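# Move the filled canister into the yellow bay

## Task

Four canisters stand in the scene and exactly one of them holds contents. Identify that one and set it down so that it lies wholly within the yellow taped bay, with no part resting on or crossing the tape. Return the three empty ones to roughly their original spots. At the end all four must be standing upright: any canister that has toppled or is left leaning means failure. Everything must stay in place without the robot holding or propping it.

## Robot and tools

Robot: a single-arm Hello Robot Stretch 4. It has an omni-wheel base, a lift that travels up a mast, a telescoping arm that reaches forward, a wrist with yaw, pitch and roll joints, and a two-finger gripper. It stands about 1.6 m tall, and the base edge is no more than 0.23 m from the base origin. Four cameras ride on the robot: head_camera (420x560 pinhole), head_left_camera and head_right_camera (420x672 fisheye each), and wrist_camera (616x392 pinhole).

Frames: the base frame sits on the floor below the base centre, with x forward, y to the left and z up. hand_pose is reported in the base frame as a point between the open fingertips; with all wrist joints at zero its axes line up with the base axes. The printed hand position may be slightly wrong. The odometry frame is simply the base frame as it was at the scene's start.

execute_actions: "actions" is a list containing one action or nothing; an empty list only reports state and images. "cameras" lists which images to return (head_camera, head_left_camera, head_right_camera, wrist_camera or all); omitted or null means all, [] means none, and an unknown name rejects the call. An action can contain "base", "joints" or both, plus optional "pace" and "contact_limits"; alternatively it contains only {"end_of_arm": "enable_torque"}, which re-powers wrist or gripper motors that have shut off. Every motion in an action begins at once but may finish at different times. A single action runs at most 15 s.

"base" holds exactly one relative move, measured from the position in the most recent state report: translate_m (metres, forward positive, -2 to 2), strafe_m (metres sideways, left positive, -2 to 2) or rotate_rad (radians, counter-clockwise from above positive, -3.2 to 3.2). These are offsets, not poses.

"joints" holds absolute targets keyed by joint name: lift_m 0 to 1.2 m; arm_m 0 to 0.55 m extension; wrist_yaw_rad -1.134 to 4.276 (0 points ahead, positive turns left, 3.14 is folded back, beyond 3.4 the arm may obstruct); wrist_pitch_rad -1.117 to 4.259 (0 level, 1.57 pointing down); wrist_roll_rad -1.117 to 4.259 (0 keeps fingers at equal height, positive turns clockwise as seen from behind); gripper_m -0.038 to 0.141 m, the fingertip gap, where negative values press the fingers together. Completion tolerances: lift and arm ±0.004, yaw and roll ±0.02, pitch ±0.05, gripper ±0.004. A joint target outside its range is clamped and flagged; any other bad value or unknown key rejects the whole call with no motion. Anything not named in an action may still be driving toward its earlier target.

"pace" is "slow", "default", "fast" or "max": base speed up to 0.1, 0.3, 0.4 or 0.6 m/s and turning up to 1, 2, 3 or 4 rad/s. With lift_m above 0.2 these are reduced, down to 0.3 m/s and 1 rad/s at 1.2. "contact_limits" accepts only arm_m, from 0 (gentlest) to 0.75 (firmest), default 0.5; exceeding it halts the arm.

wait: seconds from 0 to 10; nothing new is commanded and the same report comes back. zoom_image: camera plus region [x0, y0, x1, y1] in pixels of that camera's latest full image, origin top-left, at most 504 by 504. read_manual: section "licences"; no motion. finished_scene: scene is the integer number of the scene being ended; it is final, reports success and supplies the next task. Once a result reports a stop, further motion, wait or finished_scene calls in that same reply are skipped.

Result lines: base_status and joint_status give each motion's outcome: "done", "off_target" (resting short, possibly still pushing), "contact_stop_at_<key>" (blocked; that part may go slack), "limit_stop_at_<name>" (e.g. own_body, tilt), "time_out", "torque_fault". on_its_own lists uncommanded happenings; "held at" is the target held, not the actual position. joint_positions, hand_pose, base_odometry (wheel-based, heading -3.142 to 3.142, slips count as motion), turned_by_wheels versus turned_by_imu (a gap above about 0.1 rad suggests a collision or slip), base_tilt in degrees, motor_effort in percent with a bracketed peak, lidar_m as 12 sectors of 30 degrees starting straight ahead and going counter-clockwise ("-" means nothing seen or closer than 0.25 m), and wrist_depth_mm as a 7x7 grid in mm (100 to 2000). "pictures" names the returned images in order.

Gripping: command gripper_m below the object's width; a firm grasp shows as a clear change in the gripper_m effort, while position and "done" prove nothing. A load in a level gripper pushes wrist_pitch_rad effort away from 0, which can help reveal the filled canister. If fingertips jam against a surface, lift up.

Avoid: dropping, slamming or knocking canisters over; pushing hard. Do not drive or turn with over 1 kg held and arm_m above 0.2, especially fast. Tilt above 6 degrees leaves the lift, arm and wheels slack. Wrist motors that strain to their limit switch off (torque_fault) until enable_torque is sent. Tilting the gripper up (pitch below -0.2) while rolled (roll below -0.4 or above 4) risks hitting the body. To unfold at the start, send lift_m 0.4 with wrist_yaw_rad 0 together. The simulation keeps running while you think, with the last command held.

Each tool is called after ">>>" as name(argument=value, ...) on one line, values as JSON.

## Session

>>> execute_actions(actions=[])

Scene clock: 0.00 s.
base_odometry: x=+0.000 y=+0.000 heading=+0.000 (m, m, rad; odometry frame)
turned_by_wheels: +0.000 (rad since the last result)
turned_by_imu: +0.000 (rad since the last result)
base_tilt: forward=-0.3 right=+0.0 (deg)
lidar_m: 1.69 1.69 0.85 1.65 1.69 0.94 2.04 2.04 1.03 1.58 0.90 0.86
base_status: not commanded
joint_positions: lift_m=+0.150 arm_m=-0.002 wrist_yaw_rad=+3.081 wrist_pitch_rad=-0.018 wrist_roll_rad=+0.004 gripper_m=+0.057
joint_status: not commanded
motor_effort: lift_m=+19 arm_m=+0 wrist_yaw_rad=+1 wrist_pitch_rad=-6 wrist_roll_rad=+0 gripper_m=-1 wheel_0=+0 wheel_1=+0 wheel_2=+0 (%)
hand_pose: x=-0.1137 y=+0.1047 z=+0.3332 quat_wxyz=(+0.030, +0.009, +0.002, +1.000) (m; base frame)
wrist_depth_mm: - 144 - - - - - / - 124 179 - - - - / - 125 172 - - - - / 111 145 240 - - - - / 222 1983 - - 1138 1042 - / 1042 1308 202 1255 197 1042 1160 / 820 854 866 113 854 778 854
pictures: head_camera, head_left_camera, head_right_camera, wrist_camera
Images, in order (width x height): head_camera 420x560, head_left_camera 420x672, head_right_camera 420x672, wrist_camera 616x392.

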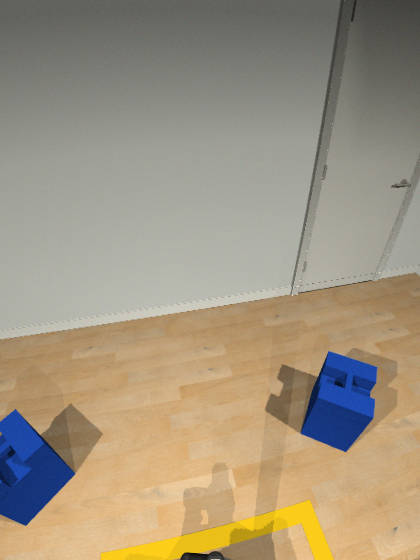

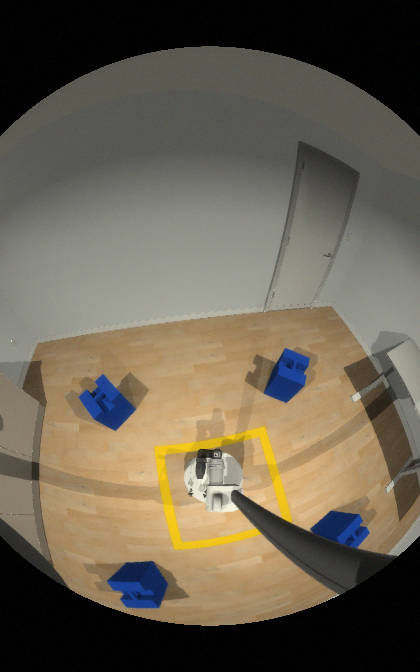

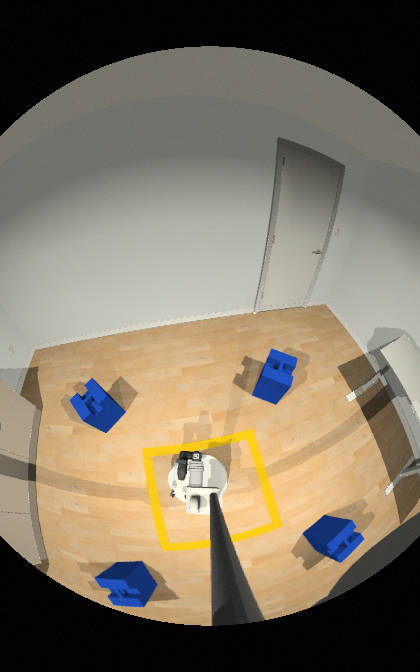

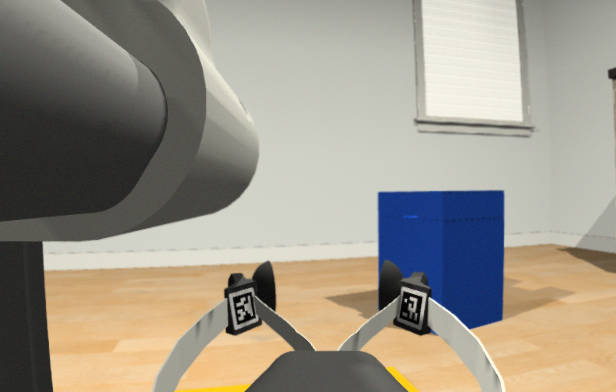

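>>> zoom_image(camera="head_right_camera", region=[50, 330, 230, 470])

>>> zoom_image(camera="head_right_camera", region=[200, 330, 380, 470])

>>> zoom_image(camera="head_right_camera", region=[60, 480, 240, 620])

>>> zoom_image(camera="head_right_camera", region=[220, 460, 400, 600])

Region (50, 330, 230, 470) of head_right_camera's 420x672 image, scaled by 2.800, with more detail than that image has.

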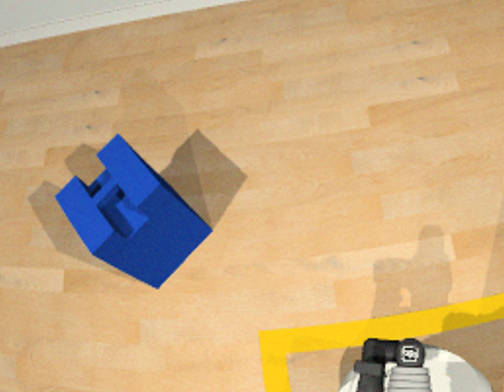

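Region (200, 330, 380, 470) of head_right_camera's 420x672 image, scaled by 2.800, with more detail than that image has.

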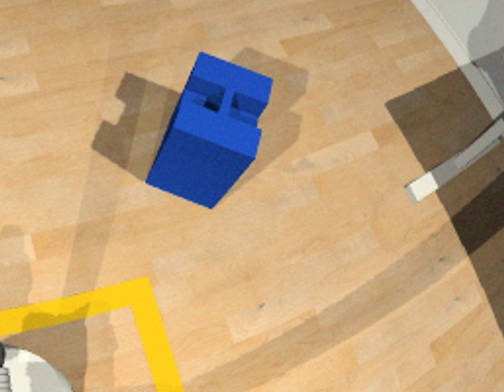

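Region (60, 480, 240, 620) of head_right_camera's 420x672 image, scaled by 2.800, with more detail than that image has.

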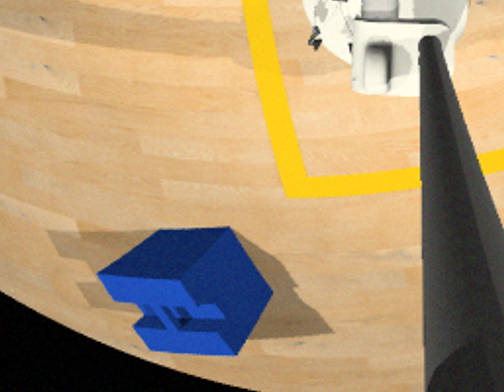

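Region (220, 460, 400, 600) of head_right_camera's 420x672 image, scaled by 2.800, with more detail than that image has.

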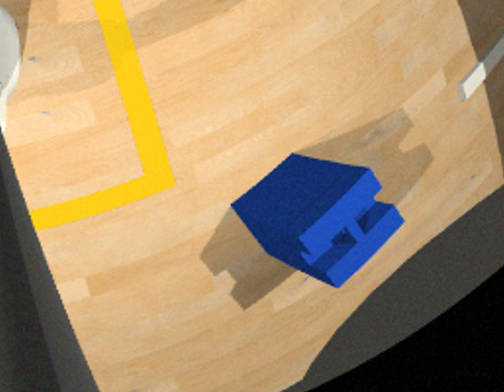

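>>> execute_actions(actions=[{"base": {"rotate_rad": 1.13}, "joints": {"lift_m": 0.08, "wrist_yaw_rad": 0, "gripper_m": 0.0, "arm_m": 0.3}}], cameras=["head_camera", "wrist_camera"])

Scene clock: 49.30 s.
base_odometry: x=+0.000 y=+0.000 heading=+1.130 (m, m, rad; odometry frame)
turned_by_wheels: +1.130 (rad since the last result)
turned_by_imu: +1.136 (rad since the last result)
base_tilt: forward=-0.3 right=+0.0 (deg)
lidar_m: 0.84 1.64 1.67 0.94 1.99 1.23 1.03 1.59 0.88 0.84 1.69 1.75
base_status: done
joint_positions: lift_m=+0.080 arm_m=+0.299 wrist_yaw_rad=+0.000 wrist_pitch_rad=-0.018 wrist_roll_rad=+0.004 gripper_m=+0.000
joint_status: all done
motor_effort: lift_m=+16(17) arm_m=+8(9) wrist_yaw_rad=-1(8) wrist_pitch_rad=-7(6) wrist_roll_rad=+3(2) gripper_m=-4(4) wheel_0=-1(5) wheel_1=+0(6) wheel_2=+0(8) (%)
hand_pose: x=+0.7579 y=-0.0873 z=+0.2636 quat_wxyz=(+1.000, +0.002, -0.009, +0.000) (m; base frame)
wrist_depth_mm: 1078 1182 - - 1661 1366 1182 / 1098 1229 - - 1661 1366 1182 / 1078 1118 364 449 324 1366 1160 / 1098 379 362 342 324 1397 1182 / 1138 1160 359 342 324 1336 1160 / 991 842 359 197 192 960 946 / 707 621 351 113 325 615 668
pictures: head_camera, wrist_camera
Images, in order (width x height): head_camera 420x560, wrist_camera 616x392.

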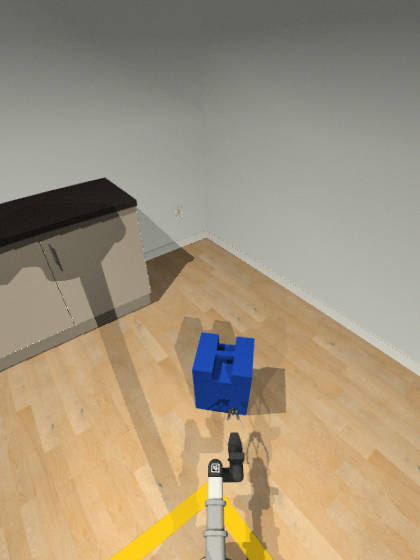

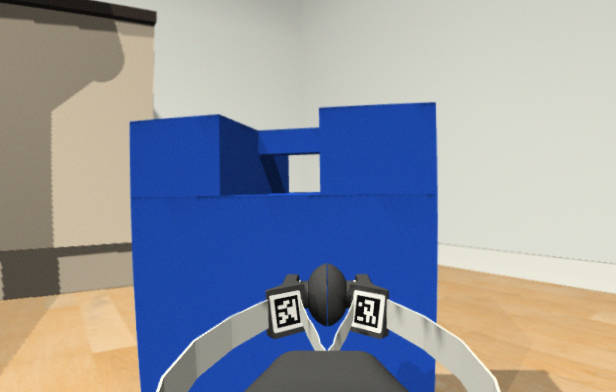

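>>> execute_actions(actions=[{"joints": {"arm_m": 0.42}, "contact_limits": {"arm_m": 0.3}}], cameras=["wrist_camera"])

Scene clock: 56.00 s.
base_odometry: x=+0.000 y=+0.000 heading=+1.130 (m, m, rad; odometry frame)
turned_by_wheels: +0.000 (rad since the last result)
turned_by_imu: +0.002 (rad since the last result)
base_tilt: forward=-0.4 right=+0.0 (deg)
lidar_m: 0.87 1.65 1.68 0.97 2.00 1.18 1.02 1.58 0.89 0.84 1.67 1.72
base_status: not commanded
joint_positions: lift_m=+0.080 arm_m=+0.418 wrist_yaw_rad=-0.001 wrist_pitch_rad=-0.018 wrist_roll_rad=+0.004 gripper_m=+0.000
joint_status: all done
motor_effort: lift_m=+16(16) arm_m=+9(12) wrist_yaw_rad=+3(5) wrist_pitch_rad=-6(8) wrist_roll_rad=+0(1) gripper_m=-5(4) wheel_0=-1(1) wheel_1=+0(0) wheel_2=-1(1) (%)
contact_limits: arm_m 0.3
hand_pose: x=+0.8778 y=-0.0876 z=+0.2637 quat_wxyz=(+1.000, +0.002, -0.009, +0.000) (m; base frame)
wrist_depth_mm: 991 1098 1983 - 1661 1308 1098 / 991 1060 1983 - 230 1229 1098 / 976 263 324 347 229 1182 1098 / 960 264 279 242 231 226 1098 / 976 265 252 241 231 226 1118 / 891 265 252 196 191 798 946 / 676 267 250 113 231 609 676
pictures: wrist_camera
Images, in order (width x height): wrist_camera 616x392.

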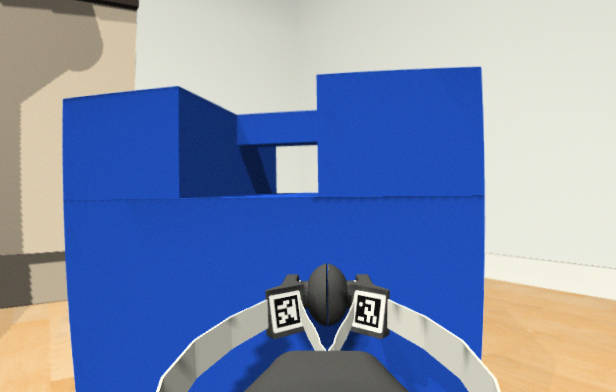

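>>> execute_actions(actions=[{"joints": {"arm_m": 0.385}, "pace": "max"}], cameras=[])

>>> execute_actions(actions=[{"base": {"rotate_rad": -1.72}, "joints": {"arm_m": 0.31}, "pace": "fast"}], cameras=["head_camera", "wrist_camera"])

Scene clock: 63.73 s.
base_odometry: x=+0.000 y=+0.000 heading=+1.130 (m, m, rad; odometry frame)
turned_by_wheels: +0.000 (rad since the last result)
turned_by_imu: +0.002 (rad since the last result)
base_tilt: forward=-0.4 right=+0.0 (deg)
lidar_m: 0.87 1.66 1.70 0.98 2.00 1.19 1.02 1.58 0.91 0.85 1.70 1.70
base_status: not commanded
joint_positions: lift_m=+0.080 arm_m=+0.386 wrist_yaw_rad=+0.000 wrist_pitch_rad=-0.018 wrist_roll_rad=+0.004 gripper_m=+0.000
joint_status: all done
motor_effort: lift_m=+16(16) arm_m=-8(9) wrist_yaw_rad=+1(3) wrist_pitch_rad=-7(6) wrist_roll_rad=+1(1) gripper_m=-4(4) wheel_0=-1(1) wheel_1=+0(0) wheel_2=-1(1) (%)
hand_pose: x=+0.8458 y=-0.0875 z=+0.2637 quat_wxyz=(+1.000, +0.002, -0.009, +0.000) (m; base frame)
wrist_depth_mm: 1025 1138 1921 - 1618 1308 1118 / 1025 1138 1921 - 265 1255 1118 / 1025 297 332 382 262 1229 1138 / 1025 298 290 273 262 1255 1118 / 1060 301 287 274 262 1255 1138 / 991 300 287 196 192 878 946 / 707 303 282 113 262 609 668
pictures: none
No camera images: the call's "cameras" was empty. Leave "cameras" out to get every camera's image.

Scene clock: 65.53 s.
base_odometry: x=+0.000 y=+0.000 heading=-0.590 (m, m, rad; odometry frame)
turned_by_wheels: -1.720 (rad since the last result)
turned_by_imu: -1.725 (rad since the last result)
base_tilt: forward=-0.4 right=+0.0 (deg)
lidar_m: 0.86 1.69 1.69 0.86 0.90 1.65 0.95 1.12 2.04 1.03 1.57 1.58
base_status: done
joint_positions: lift_m=+0.080 arm_m=+0.311 wrist_yaw_rad=+0.000 wrist_pitch_rad=-0.018 wrist_roll_rad=+0.004 gripper_m=+0.000
joint_status: all done
motor_effort: lift_m=+17(17) arm_m=-8(9) wrist_yaw_rad=+1(4) wrist_pitch_rad=-7(7) wrist_roll_rad=-1(0) gripper_m=-6(6) wheel_0=+0(7) wheel_1=+0(10) wheel_2=+0(8) (%)
hand_pose: x=+0.7708 y=-0.0875 z=+0.2635 quat_wxyz=(+1.000, +0.002, -0.009, +0.000) (m; base frame)
wrist_depth_mm: 1160 1336 1537 1921 - 1863 1618 / 1182 1308 1576 1863 - 1863 1661 / 1182 1336 338 342 349 1808 1618 / 1160 1336 338 342 349 1808 1661 / 1182 1336 340 343 351 1576 1618 / 991 1025 342 197 191 878 946 / 699 707 340 113 349 615 683
pictures: head_camera, wrist_camera
Images, in order (width x height): head_camera 420x560, wrist_camera 616x392.

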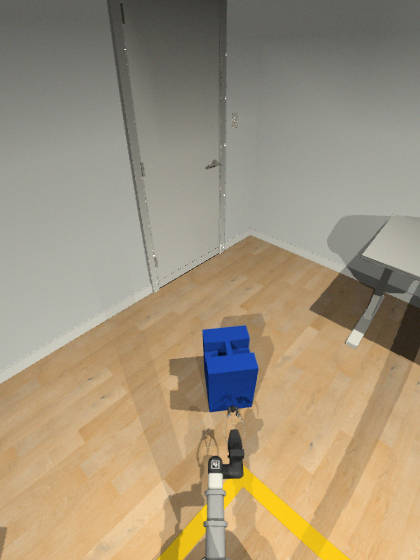

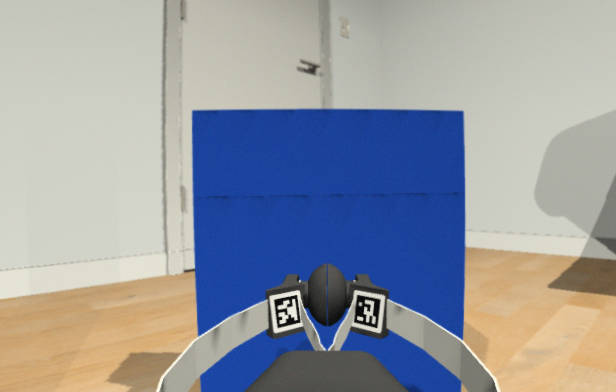

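Depth 344 mm; push to about 0.311 + 0.108 + 0.02.

>>> execute_actions(actions=[{"joints": {"arm_m": 0.44}, "contact_limits": {"arm_m": 0.3}}], cameras=["wrist_camera"])

Scene clock: 68.47 s.
base_odometry: x=+0.000 y=+0.000 heading=-0.590 (m, m, rad; odometry frame)
turned_by_wheels: +0.000 (rad since the last result)
turned_by_imu: +0.001 (rad since the last result)
base_tilt: forward=-0.3 right=+0.0 (deg)
lidar_m: 0.88 1.72 1.67 0.87 0.90 1.64 0.98 1.10 2.03 1.03 1.59 1.59
base_status: not commanded
joint_positions: lift_m=+0.080 arm_m=+0.438 wrist_yaw_rad=-0.001 wrist_pitch_rad=-0.018 wrist_roll_rad=+0.004 gripper_m=+0.000
joint_status: all done
motor_effort: lift_m=+17(17) arm_m=+9(13) wrist_yaw_rad=+2(4) wrist_pitch_rad=-6(7) wrist_roll_rad=+4(1) gripper_m=-6(6) wheel_0=+0(0) wheel_1=+0(0) wheel_2=+0(0) (%)
contact_limits: arm_m 0.3
hand_pose: x=+0.8977 y=-0.0876 z=+0.2636 quat_wxyz=(+1.000, +0.002, -0.009, +0.000) (m; base frame)
wrist_depth_mm: 1098 1281 1464 1756 - 1808 1576 / 1098 1205 234 238 242 247 1576 / 1098 1160 233 236 241 247 1618 / 1098 1160 233 237 242 248 1576 / 1118 1160 235 238 241 248 1499 / 1008 854 233 196 191 248 946 / 707 627 234 113 244 249 676
pictures: wrist_camera
Images, in order (width x height): wrist_camera 616x392.

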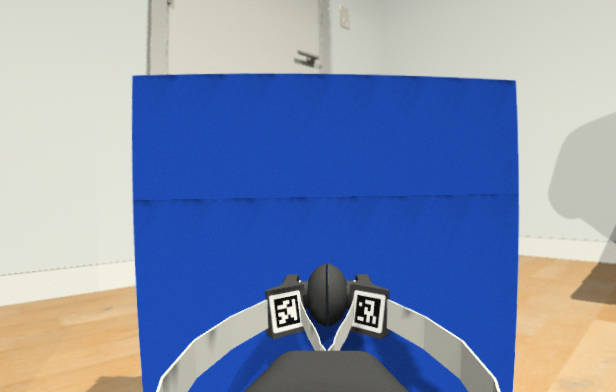

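>>> execute_actions(actions=[{"base": {"rotate_rad": -1.53}, "joints": {"arm_m": 0.2, "lift_m": 0.55, "wrist_pitch_rad": 0.9}, "pace": "fast"}], cameras=["head_camera", "head_right_camera", "wrist_camera"])

Scene clock: 99.77 s.
base_odometry: x=+0.000 y=+0.000 heading=-2.120 (m, m, rad; odometry frame)
turned_by_wheels: -1.530 (rad since the last result)
turned_by_imu: -1.533 (rad since the last result)
base_tilt: forward=-0.3 right=+0.0 (deg)
lidar_m: 1.03 1.58 0.98 0.86 1.70 1.69 0.86 1.64 1.65 0.98 1.18 2.00
base_status: done
joint_positions: lift_m=+0.550 arm_m=+0.201 wrist_yaw_rad=+0.000 wrist_pitch_rad=+0.901 wrist_roll_rad=+0.004 gripper_m=+0.000
joint_status: all done
motor_effort: lift_m=+23(23) arm_m=-8(7) wrist_yaw_rad=+0(3) wrist_pitch_rad=-4(7) wrist_roll_rad=+1(1) gripper_m=-5(6) wheel_0=+1(8) wheel_1=+1(9) wheel_2=+1(9) (%)
hand_pose: x=+0.5513 y=-0.0875 z=+0.5017 quat_wxyz=(+0.900, +0.002, +0.436, -0.001) (m; base frame)
wrist_depth_mm: 1366 1397 1255 654 854 1255 1205 / 1182 1182 1118 741 1042 1098 1078 / 1025 1042 991 854 946 976 931 / 931 904 878 891 878 854 854 / 809 798 809 798 788 778 778 / 741 750 741 197 191 715 699 / 691 683 654 113 661 634 647
pictures: head_camera, head_right_camera, wrist_camera
Images, in order (width x height): head_camera 420x560, head_right_camera 420x672, wrist_camera 616x392.

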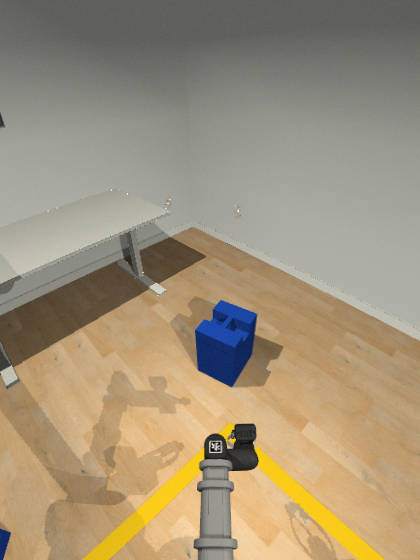

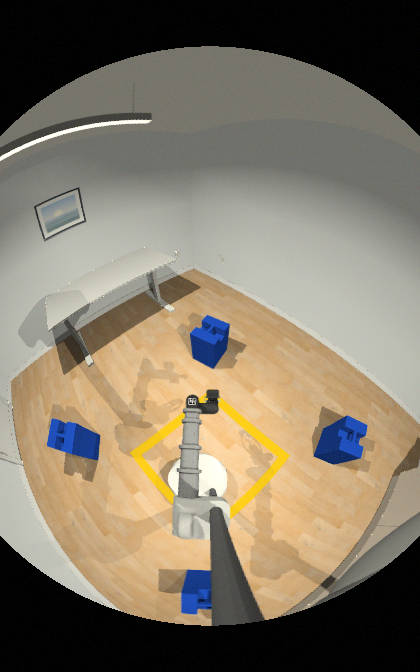

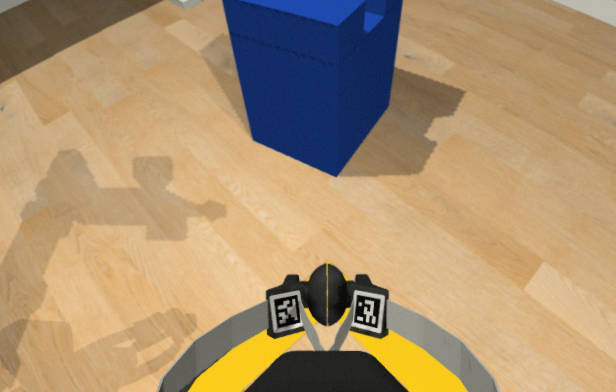

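>>> zoom_image(camera="head_camera", region=[170, 290, 290, 400])

Region (170, 290, 290, 400) of head_camera's 420x560 image, scaled by 4.200, with more detail than that image has; it fills the top 462 rows of this view, and the rest is white.

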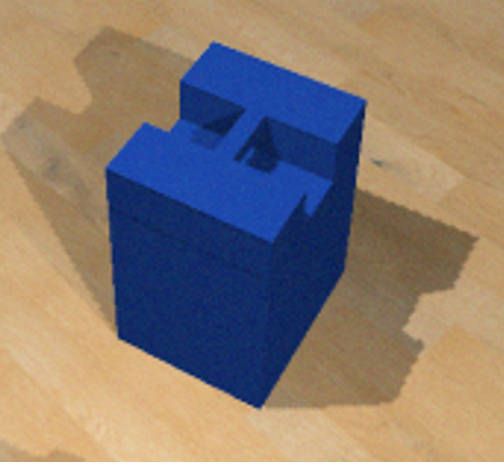

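>>> execute_actions(actions=[{"base": {"translate_m": 0.56}, "joints": {"arm_m": 0.5, "wrist_pitch_rad": 1.57, "wrist_roll_rad": 0.55, "gripper_m": 0.1}, "pace": "fast"}], cameras=["head_camera", "wrist_camera"])

Scene clock: 115.37 s.
base_odometry: x=-0.292 y=-0.478 heading=-2.120 (m, m, rad; odometry frame)
turned_by_wheels: +0.000 (rad since the last result)
turned_by_imu: +0.000 (rad since the last result)
base_tilt: forward=-0.3 right=+0.0 (deg)
lidar_m: 0.46 1.19 1.19 1.36 0.98 2.10 1.42 2.08 1.06 1.12 1.62 0.60
base_status: done
joint_positions: lift_m=+0.550 arm_m=+0.499 wrist_yaw_rad=+0.000 wrist_pitch_rad=+1.570 wrist_roll_rad=+0.550 gripper_m=+0.100
joint_status: all done
motor_effort: lift_m=+23(23) arm_m=+8(9) wrist_yaw_rad=+0(2) wrist_pitch_rad=-1(2) wrist_roll_rad=+1(5) gripper_m=-2(3) wheel_0=-2(5) wheel_1=-2(5) wheel_2=+1(13) (%)
hand_pose: x=+0.6698 y=-0.0874 z=+0.4394 quat_wxyz=(+0.681, +0.192, +0.680, -0.192) (m; base frame)
wrist_depth_mm: 668 661 654 654 647 640 634 / 676 676 661 647 647 640 640 / 676 676 282 278 276 647 640 / 683 676 281 281 278 654 647 / 691 676 357 357 355 654 647 / 683 683 206 283 320 654 654 / 699 683 287 113 279 291 654
pictures: head_camera, wrist_camera
Images, in order (width x height): head_camera 420x560, wrist_camera 616x392.

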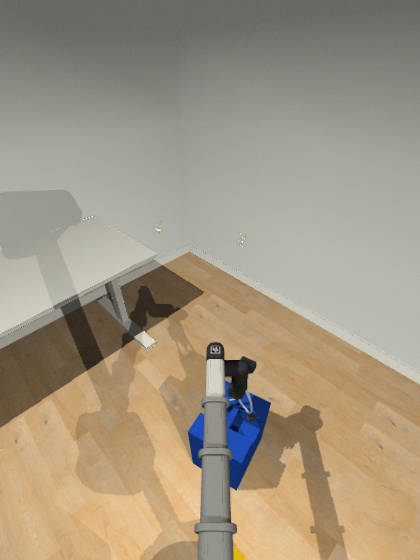

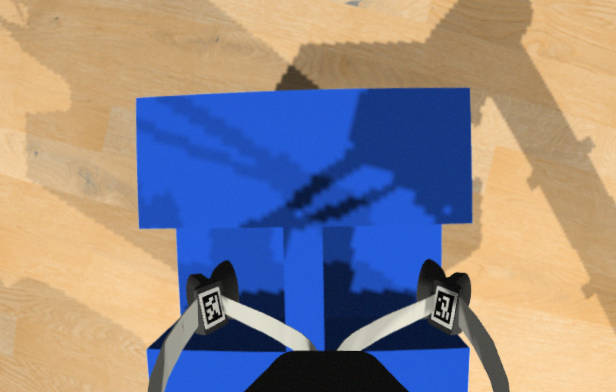

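>>> execute_actions(actions=[{"joints": {"lift_m": 0.455, "arm_m": 0.49}, "pace": "fast"}], cameras=["wrist_camera"])

>>> execute_actions(actions=[{"joints": {"arm_m": 0.43}, "contact_limits": {"arm_m": 0.4}}], cameras=["head_camera", "wrist_camera"])

Scene clock: 123.00 s.
base_odometry: x=-0.292 y=-0.478 heading=-2.120 (m, m, rad; odometry frame)
turned_by_wheels: +0.000 (rad since the last result)
turned_by_imu: +0.002 (rad since the last result)
base_tilt: forward=-0.3 right=+0.0 (deg)
lidar_m: 0.47 1.19 1.20 1.37 0.93 2.10 1.39 2.08 1.06 1.13 1.62 0.59
base_status: not commanded
joint_positions: lift_m=+0.455 arm_m=+0.491 wrist_yaw_rad=+0.000 wrist_pitch_rad=+1.570 wrist_roll_rad=+0.550 gripper_m=+0.100
joint_status: all done
motor_effort: lift_m=+15(22) arm_m=-8(9) wrist_yaw_rad=+0(0) wrist_pitch_rad=-1(1) wrist_roll_rad=+1(1) gripper_m=-1(1) wheel_0=-2(2) wheel_1=-2(2) wheel_2=+1(1) (%)
hand_pose: x=+0.6626 y=-0.0874 z=+0.3451 quat_wxyz=(+0.681, +0.192, +0.680, -0.192) (m; base frame)
wrist_depth_mm: 574 569 373 373 368 364 549 / 189 187 186 183 182 181 554 / 190 188 187 185 183 182 559 / 191 190 187 186 183 183 554 / 591 267 265 187 258 259 559 / 591 268 197 189 262 564 559 / 591 267 252 113 247 249 569
pictures: wrist_camera
Images, in order (width x height): wrist_camera 616x392.

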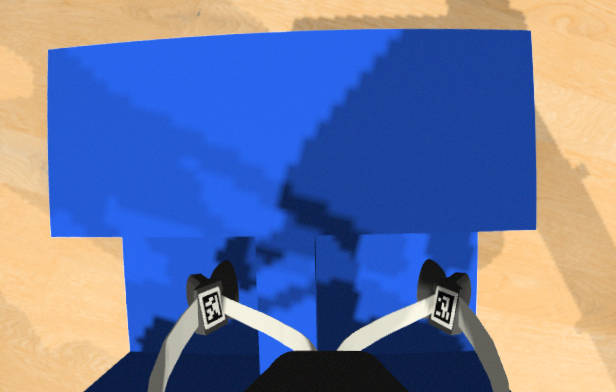

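Scene clock: 124.07 s.
base_odometry: x=-0.292 y=-0.478 heading=-2.120 (m, m, rad; odometry frame)
turned_by_wheels: +0.000 (rad since the last result)
turned_by_imu: +0.001 (rad since the last result)
base_tilt: forward=-0.4 right=+0.0 (deg)
lidar_m: 0.46 1.21 1.19 1.38 0.92 2.10 1.43 2.07 1.03 1.14 1.61 0.59
base_status: not commanded
joint_positions: lift_m=+0.455 arm_m=+0.433 wrist_yaw_rad=+0.007 wrist_pitch_rad=+1.544 wrist_roll_rad=+0.551 gripper_m=+0.100
joint_status: all done
on_its_own: wrist_yaw_rad is at rest, and its effort (-21) is outside its rest range (-13 to +13); wrist_pitch_rad is at rest, and its effort (+73) is outside its rest range (-23 to +23)
motor_effort: lift_m=+16(16) arm_m=-14(12) wrist_yaw_rad=-21(21) wrist_pitch_rad=+73(74) wrist_roll_rad=-2(4) gripper_m=-5(3) wheel_0=-2(2) wheel_1=-2(2) wheel_2=+7(7) (%)
contact_limits: arm_m 0.4
hand_pose: x=+0.6117 y=-0.0874 z=+0.3452 quat_wxyz=(+0.690, +0.192, +0.672, -0.187) (m; base frame)
wrist_depth_mm: 200 197 195 191 189 559 554 / 199 196 195 191 189 187 554 / 200 196 194 192 190 554 554 / 597 273 194 266 263 559 559 / 603 272 193 265 263 564 554 / 597 241 193 244 200 559 554 / 199 196 193 113 188 187 554
pictures: head_camera, wrist_camera
Images, in order (width x height): head_camera 420x560, wrist_camera 616x392.

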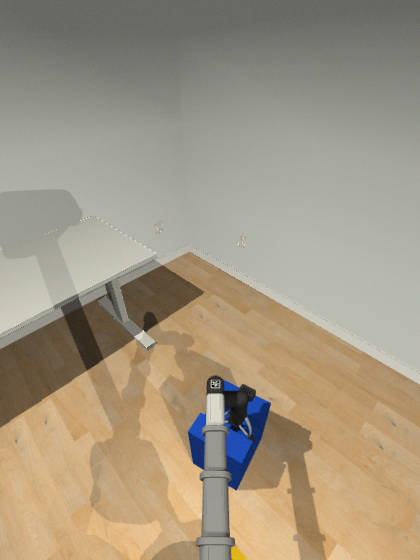

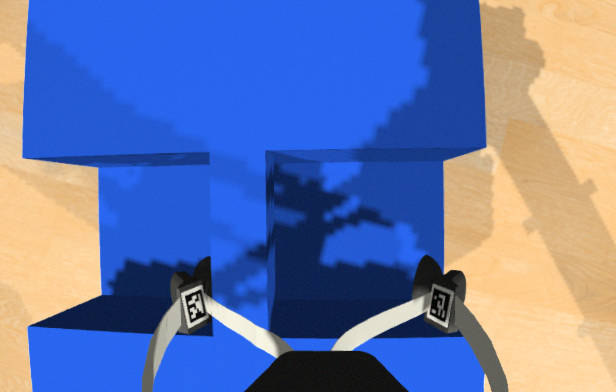

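>>> execute_actions(actions=[{"joints": {"arm_m": 0.485}, "pace": "fast"}], cameras=["wrist_camera"])

Scene clock: 130.33 s.
base_odometry: x=-0.292 y=-0.478 heading=-2.120 (m, m, rad; odometry frame)
turned_by_wheels: +0.000 (rad since the last result)
turned_by_imu: +0.002 (rad since the last result)
base_tilt: forward=-0.4 right=+0.1 (deg)
lidar_m: 0.48 1.19 1.17 1.39 0.95 2.09 1.42 2.08 1.06 1.10 1.62 0.60
base_status: not commanded
joint_positions: lift_m=+0.455 arm_m=+0.484 wrist_yaw_rad=+0.000 wrist_pitch_rad=+1.570 wrist_roll_rad=+0.550 gripper_m=+0.100
joint_status: all done
motor_effort: lift_m=+15(16) arm_m=+8(12) wrist_yaw_rad=-1(21) wrist_pitch_rad=+0(72) wrist_roll_rad=-1(4) gripper_m=-2(7) wheel_0=+0(2) wheel_1=+0(2) wheel_2=+3(7) (%)
hand_pose: x=+0.6548 y=-0.0874 z=+0.3451 quat_wxyz=(+0.681, +0.192, +0.680, -0.192) (m; base frame)
wrist_depth_mm: 574 188 186 184 182 180 544 / 189 187 186 184 182 181 549 / 190 188 187 184 183 182 549 / 191 189 187 186 184 182 559 / 591 267 264 199 259 559 559 / 585 267 195 189 260 564 559 / 591 235 236 113 233 236 564
pictures: wrist_camera
Images, in order (width x height): wrist_camera 616x392.

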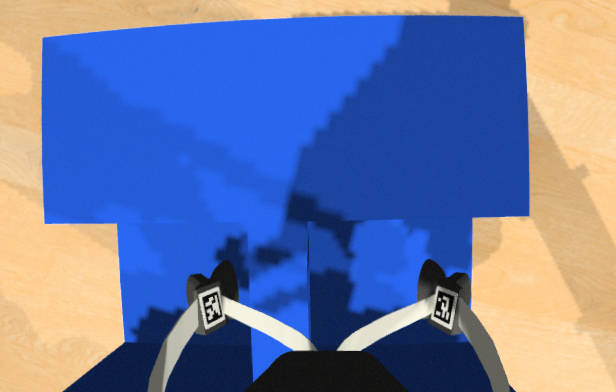

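>>> execute_actions(actions=[{"joints": {"lift_m": 0.535}, "pace": "fast"}], cameras=[])

>>> execute_actions(actions=[{"base": {"rotate_rad": -0.09}, "joints": {"arm_m": 0.41, "wrist_yaw_rad": 1.57, "wrist_roll_rad": 2.01, "gripper_m": 0.08}, "pace": "fast"}], cameras=["head_camera", "wrist_camera"])

Scene clock: 157.00 s.
base_odometry: x=-0.292 y=-0.478 heading=-2.120 (m, m, rad; odometry frame)
turned_by_wheels: +0.000 (rad since the last result)
turned_by_imu: +0.002 (rad since the last result)
base_tilt: forward=-0.4 right=+0.0 (deg)
lidar_m: 0.48 1.17 1.20 1.36 0.96 2.09 1.41 2.09 1.05 1.14 1.62 0.61
base_status: not commanded
joint_positions: lift_m=+0.535 arm_m=+0.484 wrist_yaw_rad=+0.000 wrist_pitch_rad=+1.570 wrist_roll_rad=+0.550 gripper_m=+0.100
joint_status: all done
motor_effort: lift_m=+23(26) arm_m=+8(8) wrist_yaw_rad=+0(0) wrist_pitch_rad=+0(0) wrist_roll_rad=+0(2) gripper_m=-3(0) wheel_0=+0(0) wheel_1=+0(0) wheel_2=+2(3) (%)
hand_pose: x=+0.6547 y=-0.0874 z=+0.4244 quat_wxyz=(+0.681, +0.192, +0.680, -0.192) (m; base frame)
wrist_depth_mm: 668 640 647 634 627 627 621 / 654 654 265 263 260 634 627 / 668 268 267 263 262 634 627 / 668 270 267 265 264 634 634 / 668 661 345 340 338 640 634 / 676 676 205 291 286 640 647 / 676 276 272 113 267 266 640
pictures: none
No camera images: the call's "cameras" was empty. Leave "cameras" out to get every camera's image.

Scene clock: 158.43 s.
base_odometry: x=-0.292 y=-0.478 heading=-2.210 (m, m, rad; odometry frame)
turned_by_wheels: -0.090 (rad since the last result)
turned_by_imu: -0.090 (rad since the last result)
base_tilt: forward=-0.4 right=+0.0 (deg)
lidar_m: 0.48 0.60 1.18 1.30 0.97 2.10 1.43 2.08 1.07 1.10 1.63 1.61
base_status: done
joint_positions: lift_m=+0.535 arm_m=+0.411 wrist_yaw_rad=+1.570 wrist_pitch_rad=+1.570 wrist_roll_rad=+2.010 gripper_m=+0.080
joint_status: all done
motor_effort: lift_m=+23(23) arm_m=-8(8) wrist_yaw_rad=+1(9) wrist_pitch_rad=-1(0) wrist_roll_rad=+1(7) gripper_m=-2(0) wheel_0=+0(9) wheel_1=+0(6) wheel_2=+0(9) (%)
hand_pose: x=+0.6698 y=+0.0001 z=+0.4244 quat_wxyz=(+0.690, +0.155, +0.690, -0.154) (m; base frame)
wrist_depth_mm: 654 654 654 647 640 634 634 / 661 647 268 266 264 634 634 / 661 661 266 266 264 263 634 / 668 661 268 265 264 263 640 / 661 661 342 340 338 634 640 / 668 654 205 268 300 647 634 / 661 661 268 113 265 264 640
pictures: head_camera, wrist_camera
Images, in order (width x height): head_camera 420x560, wrist_camera 616x392.

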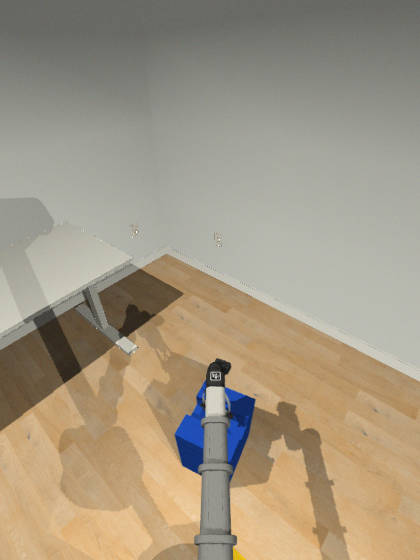

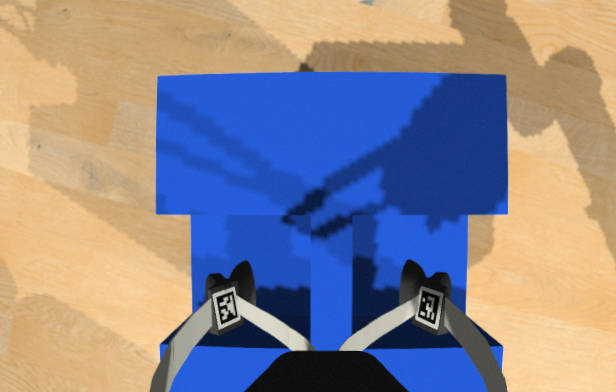

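>>> execute_actions(actions=[{"joints": {"lift_m": 0.453}, "pace": "fast"}], cameras=[])

>>> execute_actions(actions=[{"joints": {"arm_m": 0.31}, "pace": "slow", "contact_limits": {"arm_m": 0.5}}], cameras=["head_camera", "wrist_camera"])

Scene clock: 178.67 s.
base_odometry: x=-0.292 y=-0.478 heading=-2.210 (m, m, rad; odometry frame)
turned_by_wheels: +0.000 (rad since the last result)
turned_by_imu: +0.002 (rad since the last result)
base_tilt: forward=-0.4 right=+0.0 (deg)
lidar_m: 0.46 0.60 1.18 1.30 0.95 2.08 1.40 2.07 1.08 1.09 1.62 1.60
base_status: not commanded
joint_positions: lift_m=+0.453 arm_m=+0.411 wrist_yaw_rad=+1.570 wrist_pitch_rad=+1.570 wrist_roll_rad=+2.010 gripper_m=+0.080
joint_status: all done
motor_effort: lift_m=+16(21) arm_m=-8(9) wrist_yaw_rad=+1(1) wrist_pitch_rad=-1(1) wrist_roll_rad=+3(1) gripper_m=-1(0) wheel_0=+0(1) wheel_1=+0(0) wheel_2=+0(0) (%)
hand_pose: x=+0.6698 y=+0.0001 z=+0.3431 quat_wxyz=(+0.690, +0.155, +0.690, -0.154) (m; base frame)
wrist_depth_mm: 580 187 186 184 183 182 181 / 580 186 186 185 183 182 181 / 574 187 186 185 183 182 181 / 580 188 186 185 183 182 181 / 580 580 263 185 258 257 559 / 580 580 205 185 197 257 559 / 585 574 241 113 240 227 554
pictures: none
No camera images: the call's "cameras" was empty. Leave "cameras" out to get every camera's image.

Scene clock: 180.93 s.
base_odometry: x=-0.293 y=-0.478 heading=-2.210 (m, m, rad; odometry frame)
turned_by_wheels: +0.000 (rad since the last result)
turned_by_imu: +0.001 (rad since the last result)
base_tilt: forward=-0.4 right=+0.0 (deg)
lidar_m: 0.42 0.49 1.19 1.30 0.96 2.08 1.43 2.08 1.06 1.08 1.64 1.61
base_status: not commanded
joint_positions: lift_m=+0.453 arm_m=+0.313 wrist_yaw_rad=+1.568 wrist_pitch_rad=+1.573 wrist_roll_rad=+2.011 gripper_m=+0.080
joint_status: all done
motor_effort: lift_m=+19(19) arm_m=-14(19) wrist_yaw_rad=+6(12) wrist_pitch_rad=-9(21) wrist_roll_rad=-4(8) gripper_m=-2(8) wheel_0=-7(11) wheel_1=-5(8) wheel_2=+9(11) (%)
contact_limits: arm_m 0.5
hand_pose: x=+0.5708 y=-0.0009 z=+0.3427 quat_wxyz=(+0.690, +0.155, +0.690, -0.156) (m; base frame)
wrist_depth_mm: 193 192 191 189 188 186 564 / 193 192 190 189 188 186 564 / 222 192 191 189 189 186 559 / 591 267 265 189 262 559 559 / 585 267 266 190 263 564 559 / 580 246 195 190 197 257 554 / 192 191 190 113 186 186 559
pictures: head_camera, wrist_camera
Images, in order (width x height): head_camera 420x560, wrist_camera 616x392.

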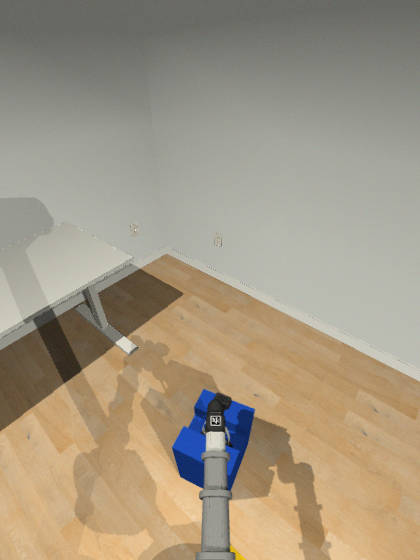

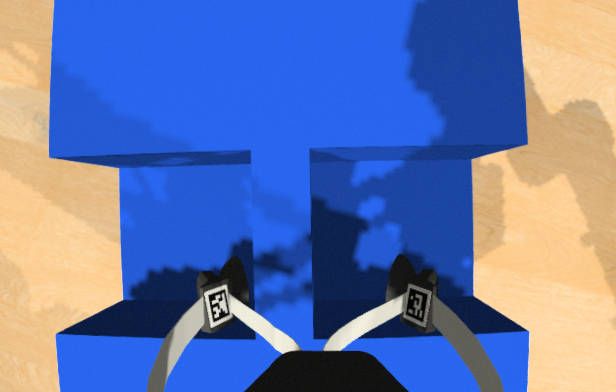

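>>> execute_actions(actions=[{"base": {"translate_m": -1.0}}])

Scene clock: 189.40 s.
base_odometry: x=+0.304 y=+0.324 heading=-2.210 (m, m, rad; odometry frame)
turned_by_wheels: +0.000 (rad since the last result)
turned_by_imu: +0.009 (rad since the last result)
base_tilt: forward=-0.3 right=+0.1 (deg)
lidar_m: 0.43 0.52 0.92 1.67 1.35 1.32 0.44 0.47 1.41 1.62 1.18 2.38
base_status: done
joint_positions: lift_m=+0.453 arm_m=+0.313 wrist_yaw_rad=+1.569 wrist_pitch_rad=+1.570 wrist_roll_rad=+2.012 gripper_m=+0.080
joint_status: not commanded
motor_effort: lift_m=+19(19) arm_m=-14(14) wrist_yaw_rad=+3(11) wrist_pitch_rad=-2(18) wrist_roll_rad=-6(10) gripper_m=-4(7) wheel_0=-5(15) wheel_1=-5(13) wheel_2=+8(19) (%)
hand_pose: x=+0.5709 y=+0.0000 z=+0.3427 quat_wxyz=(+0.690, +0.156, +0.690, -0.155) (m; base frame)
wrist_depth_mm: 195 193 191 190 189 187 559 / 195 194 191 189 188 187 559 / 195 193 191 190 189 230 559 / 585 270 266 264 262 564 554 / 591 270 266 264 263 559 559 / 591 251 190 202 193 259 559 / 193 192 190 113 186 186 559
pictures: head_camera, head_left_camera, head_right_camera, wrist_camera
Images, in order (width x height): head_camera 420x560, head_left_camera 420x672, head_right_camera 420x672, wrist_camera 616x392.

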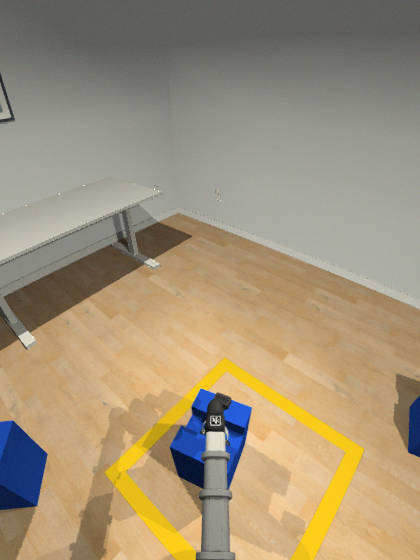

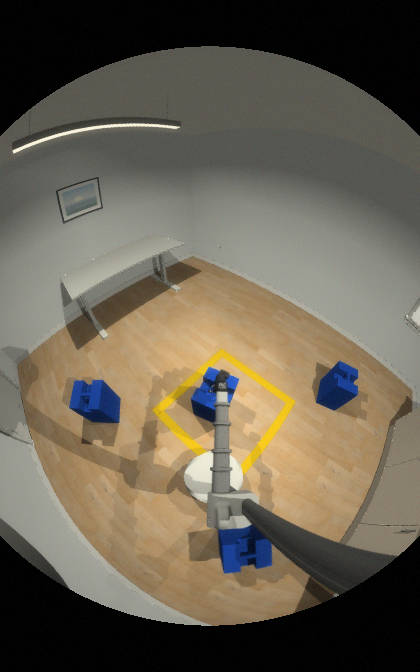

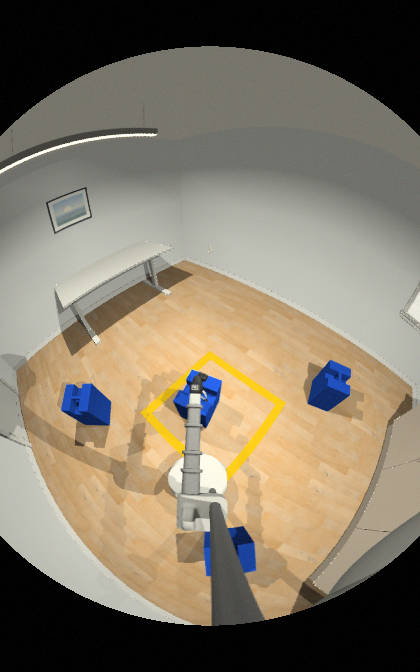

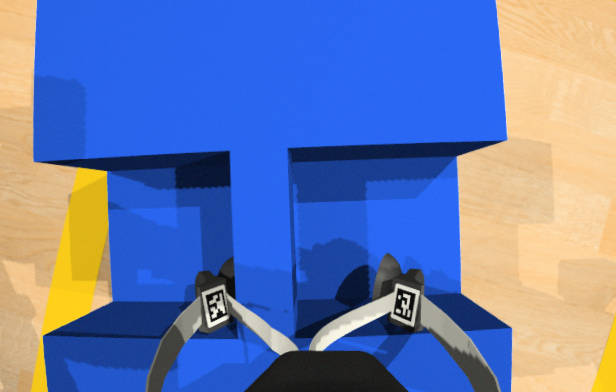

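>>> execute_actions(actions=[{"joints": {"arm_m": 0.352, "gripper_m": 0.125}, "pace": "fast"}], cameras=["head_camera", "wrist_camera"])

Scene clock: 195.03 s.
base_odometry: x=+0.304 y=+0.324 heading=-2.210 (m, m, rad; odometry frame)
turned_by_wheels: +0.000 (rad since the last result)
turned_by_imu: +0.002 (rad since the last result)
base_tilt: forward=-0.3 right=-0.1 (deg)
lidar_m: 0.42 0.53 0.90 1.62 1.34 1.35 0.43 0.44 1.39 1.63 1.18 2.38
base_status: not commanded
joint_positions: lift_m=+0.453 arm_m=+0.351 wrist_yaw_rad=+1.570 wrist_pitch_rad=+1.570 wrist_roll_rad=+2.010 gripper_m=+0.125
joint_status: all done
motor_effort: lift_m=+19(19) arm_m=+8(11) wrist_yaw_rad=-1(4) wrist_pitch_rad=+1(3) wrist_roll_rad=+0(4) gripper_m=+1(3) wheel_0=-1(5) wheel_1=-2(5) wheel_2=+3(8) (%)
hand_pose: x=+0.6089 y=+0.0003 z=+0.3427 quat_wxyz=(+0.690, +0.155, +0.690, -0.154) (m; base frame)
wrist_depth_mm: 188 187 185 183 183 182 549 / 189 187 186 184 182 181 549 / 188 187 185 184 182 181 554 / 580 187 186 185 184 182 554 / 580 265 262 185 259 564 559 / 580 265 202 186 258 212 554 / 580 227 236 113 221 213 559
pictures: head_camera, wrist_camera
Images, in order (width x height): head_camera 420x560, wrist_camera 616x392.

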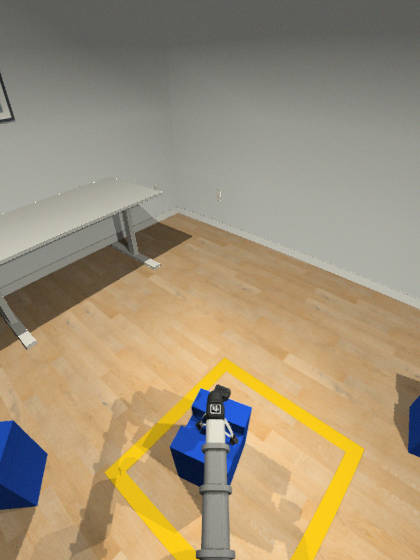

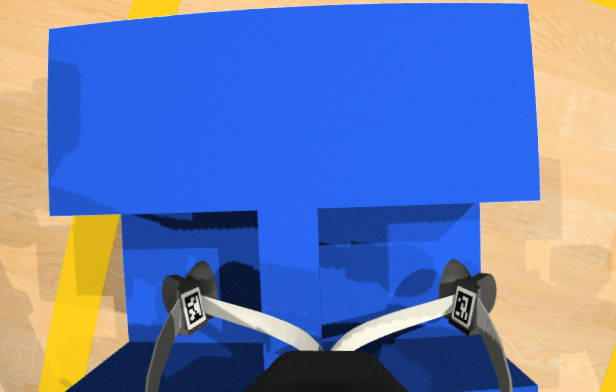

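>>> execute_actions(actions=[{"joints": {"lift_m": 0.54}, "pace": "max"}], cameras=["wrist_camera"])

Scene clock: 199.40 s.
base_odometry: x=+0.304 y=+0.324 heading=-2.210 (m, m, rad; odometry frame)
turned_by_wheels: +0.000 (rad since the last result)
turned_by_imu: +0.002 (rad since the last result)
base_tilt: forward=-0.4 right=+0.0 (deg)
lidar_m: 0.44 0.52 0.90 1.66 1.33 1.33 0.43 0.45 1.38 1.60 1.19 2.40
base_status: not commanded
joint_positions: lift_m=+0.540 arm_m=+0.351 wrist_yaw_rad=+1.570 wrist_pitch_rad=+1.570 wrist_roll_rad=+2.010 gripper_m=+0.125
joint_status: all done
motor_effort: lift_m=+22(24) arm_m=+8(9) wrist_yaw_rad=-1(1) wrist_pitch_rad=+1(0) wrist_roll_rad=+1(1) gripper_m=-1(1) wheel_0=-1(1) wheel_1=-2(2) wheel_2=+2(3) (%)
hand_pose: x=+0.6089 y=+0.0003 z=+0.4295 quat_wxyz=(+0.690, +0.155, +0.690, -0.154) (m; base frame)
wrist_depth_mm: 668 661 661 647 647 640 640 / 668 661 273 270 270 640 640 / 676 276 273 272 270 647 640 / 668 661 272 271 268 647 640 / 661 661 349 345 343 640 647 / 676 668 202 272 330 212 647 / 668 676 274 113 270 268 647
pictures: wrist_camera
Images, in order (width x height): wrist_camera 616x392.

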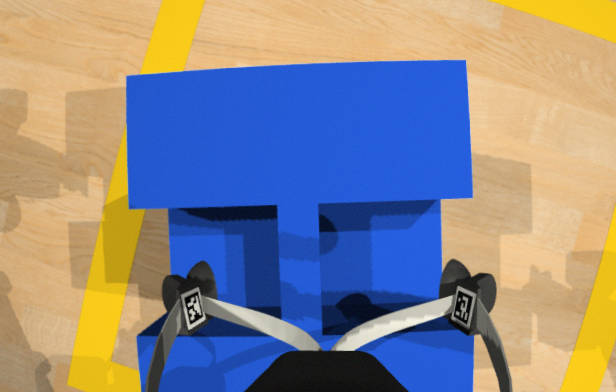

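>>> finished_scene(scene=2)

The scene is finished: the task was done.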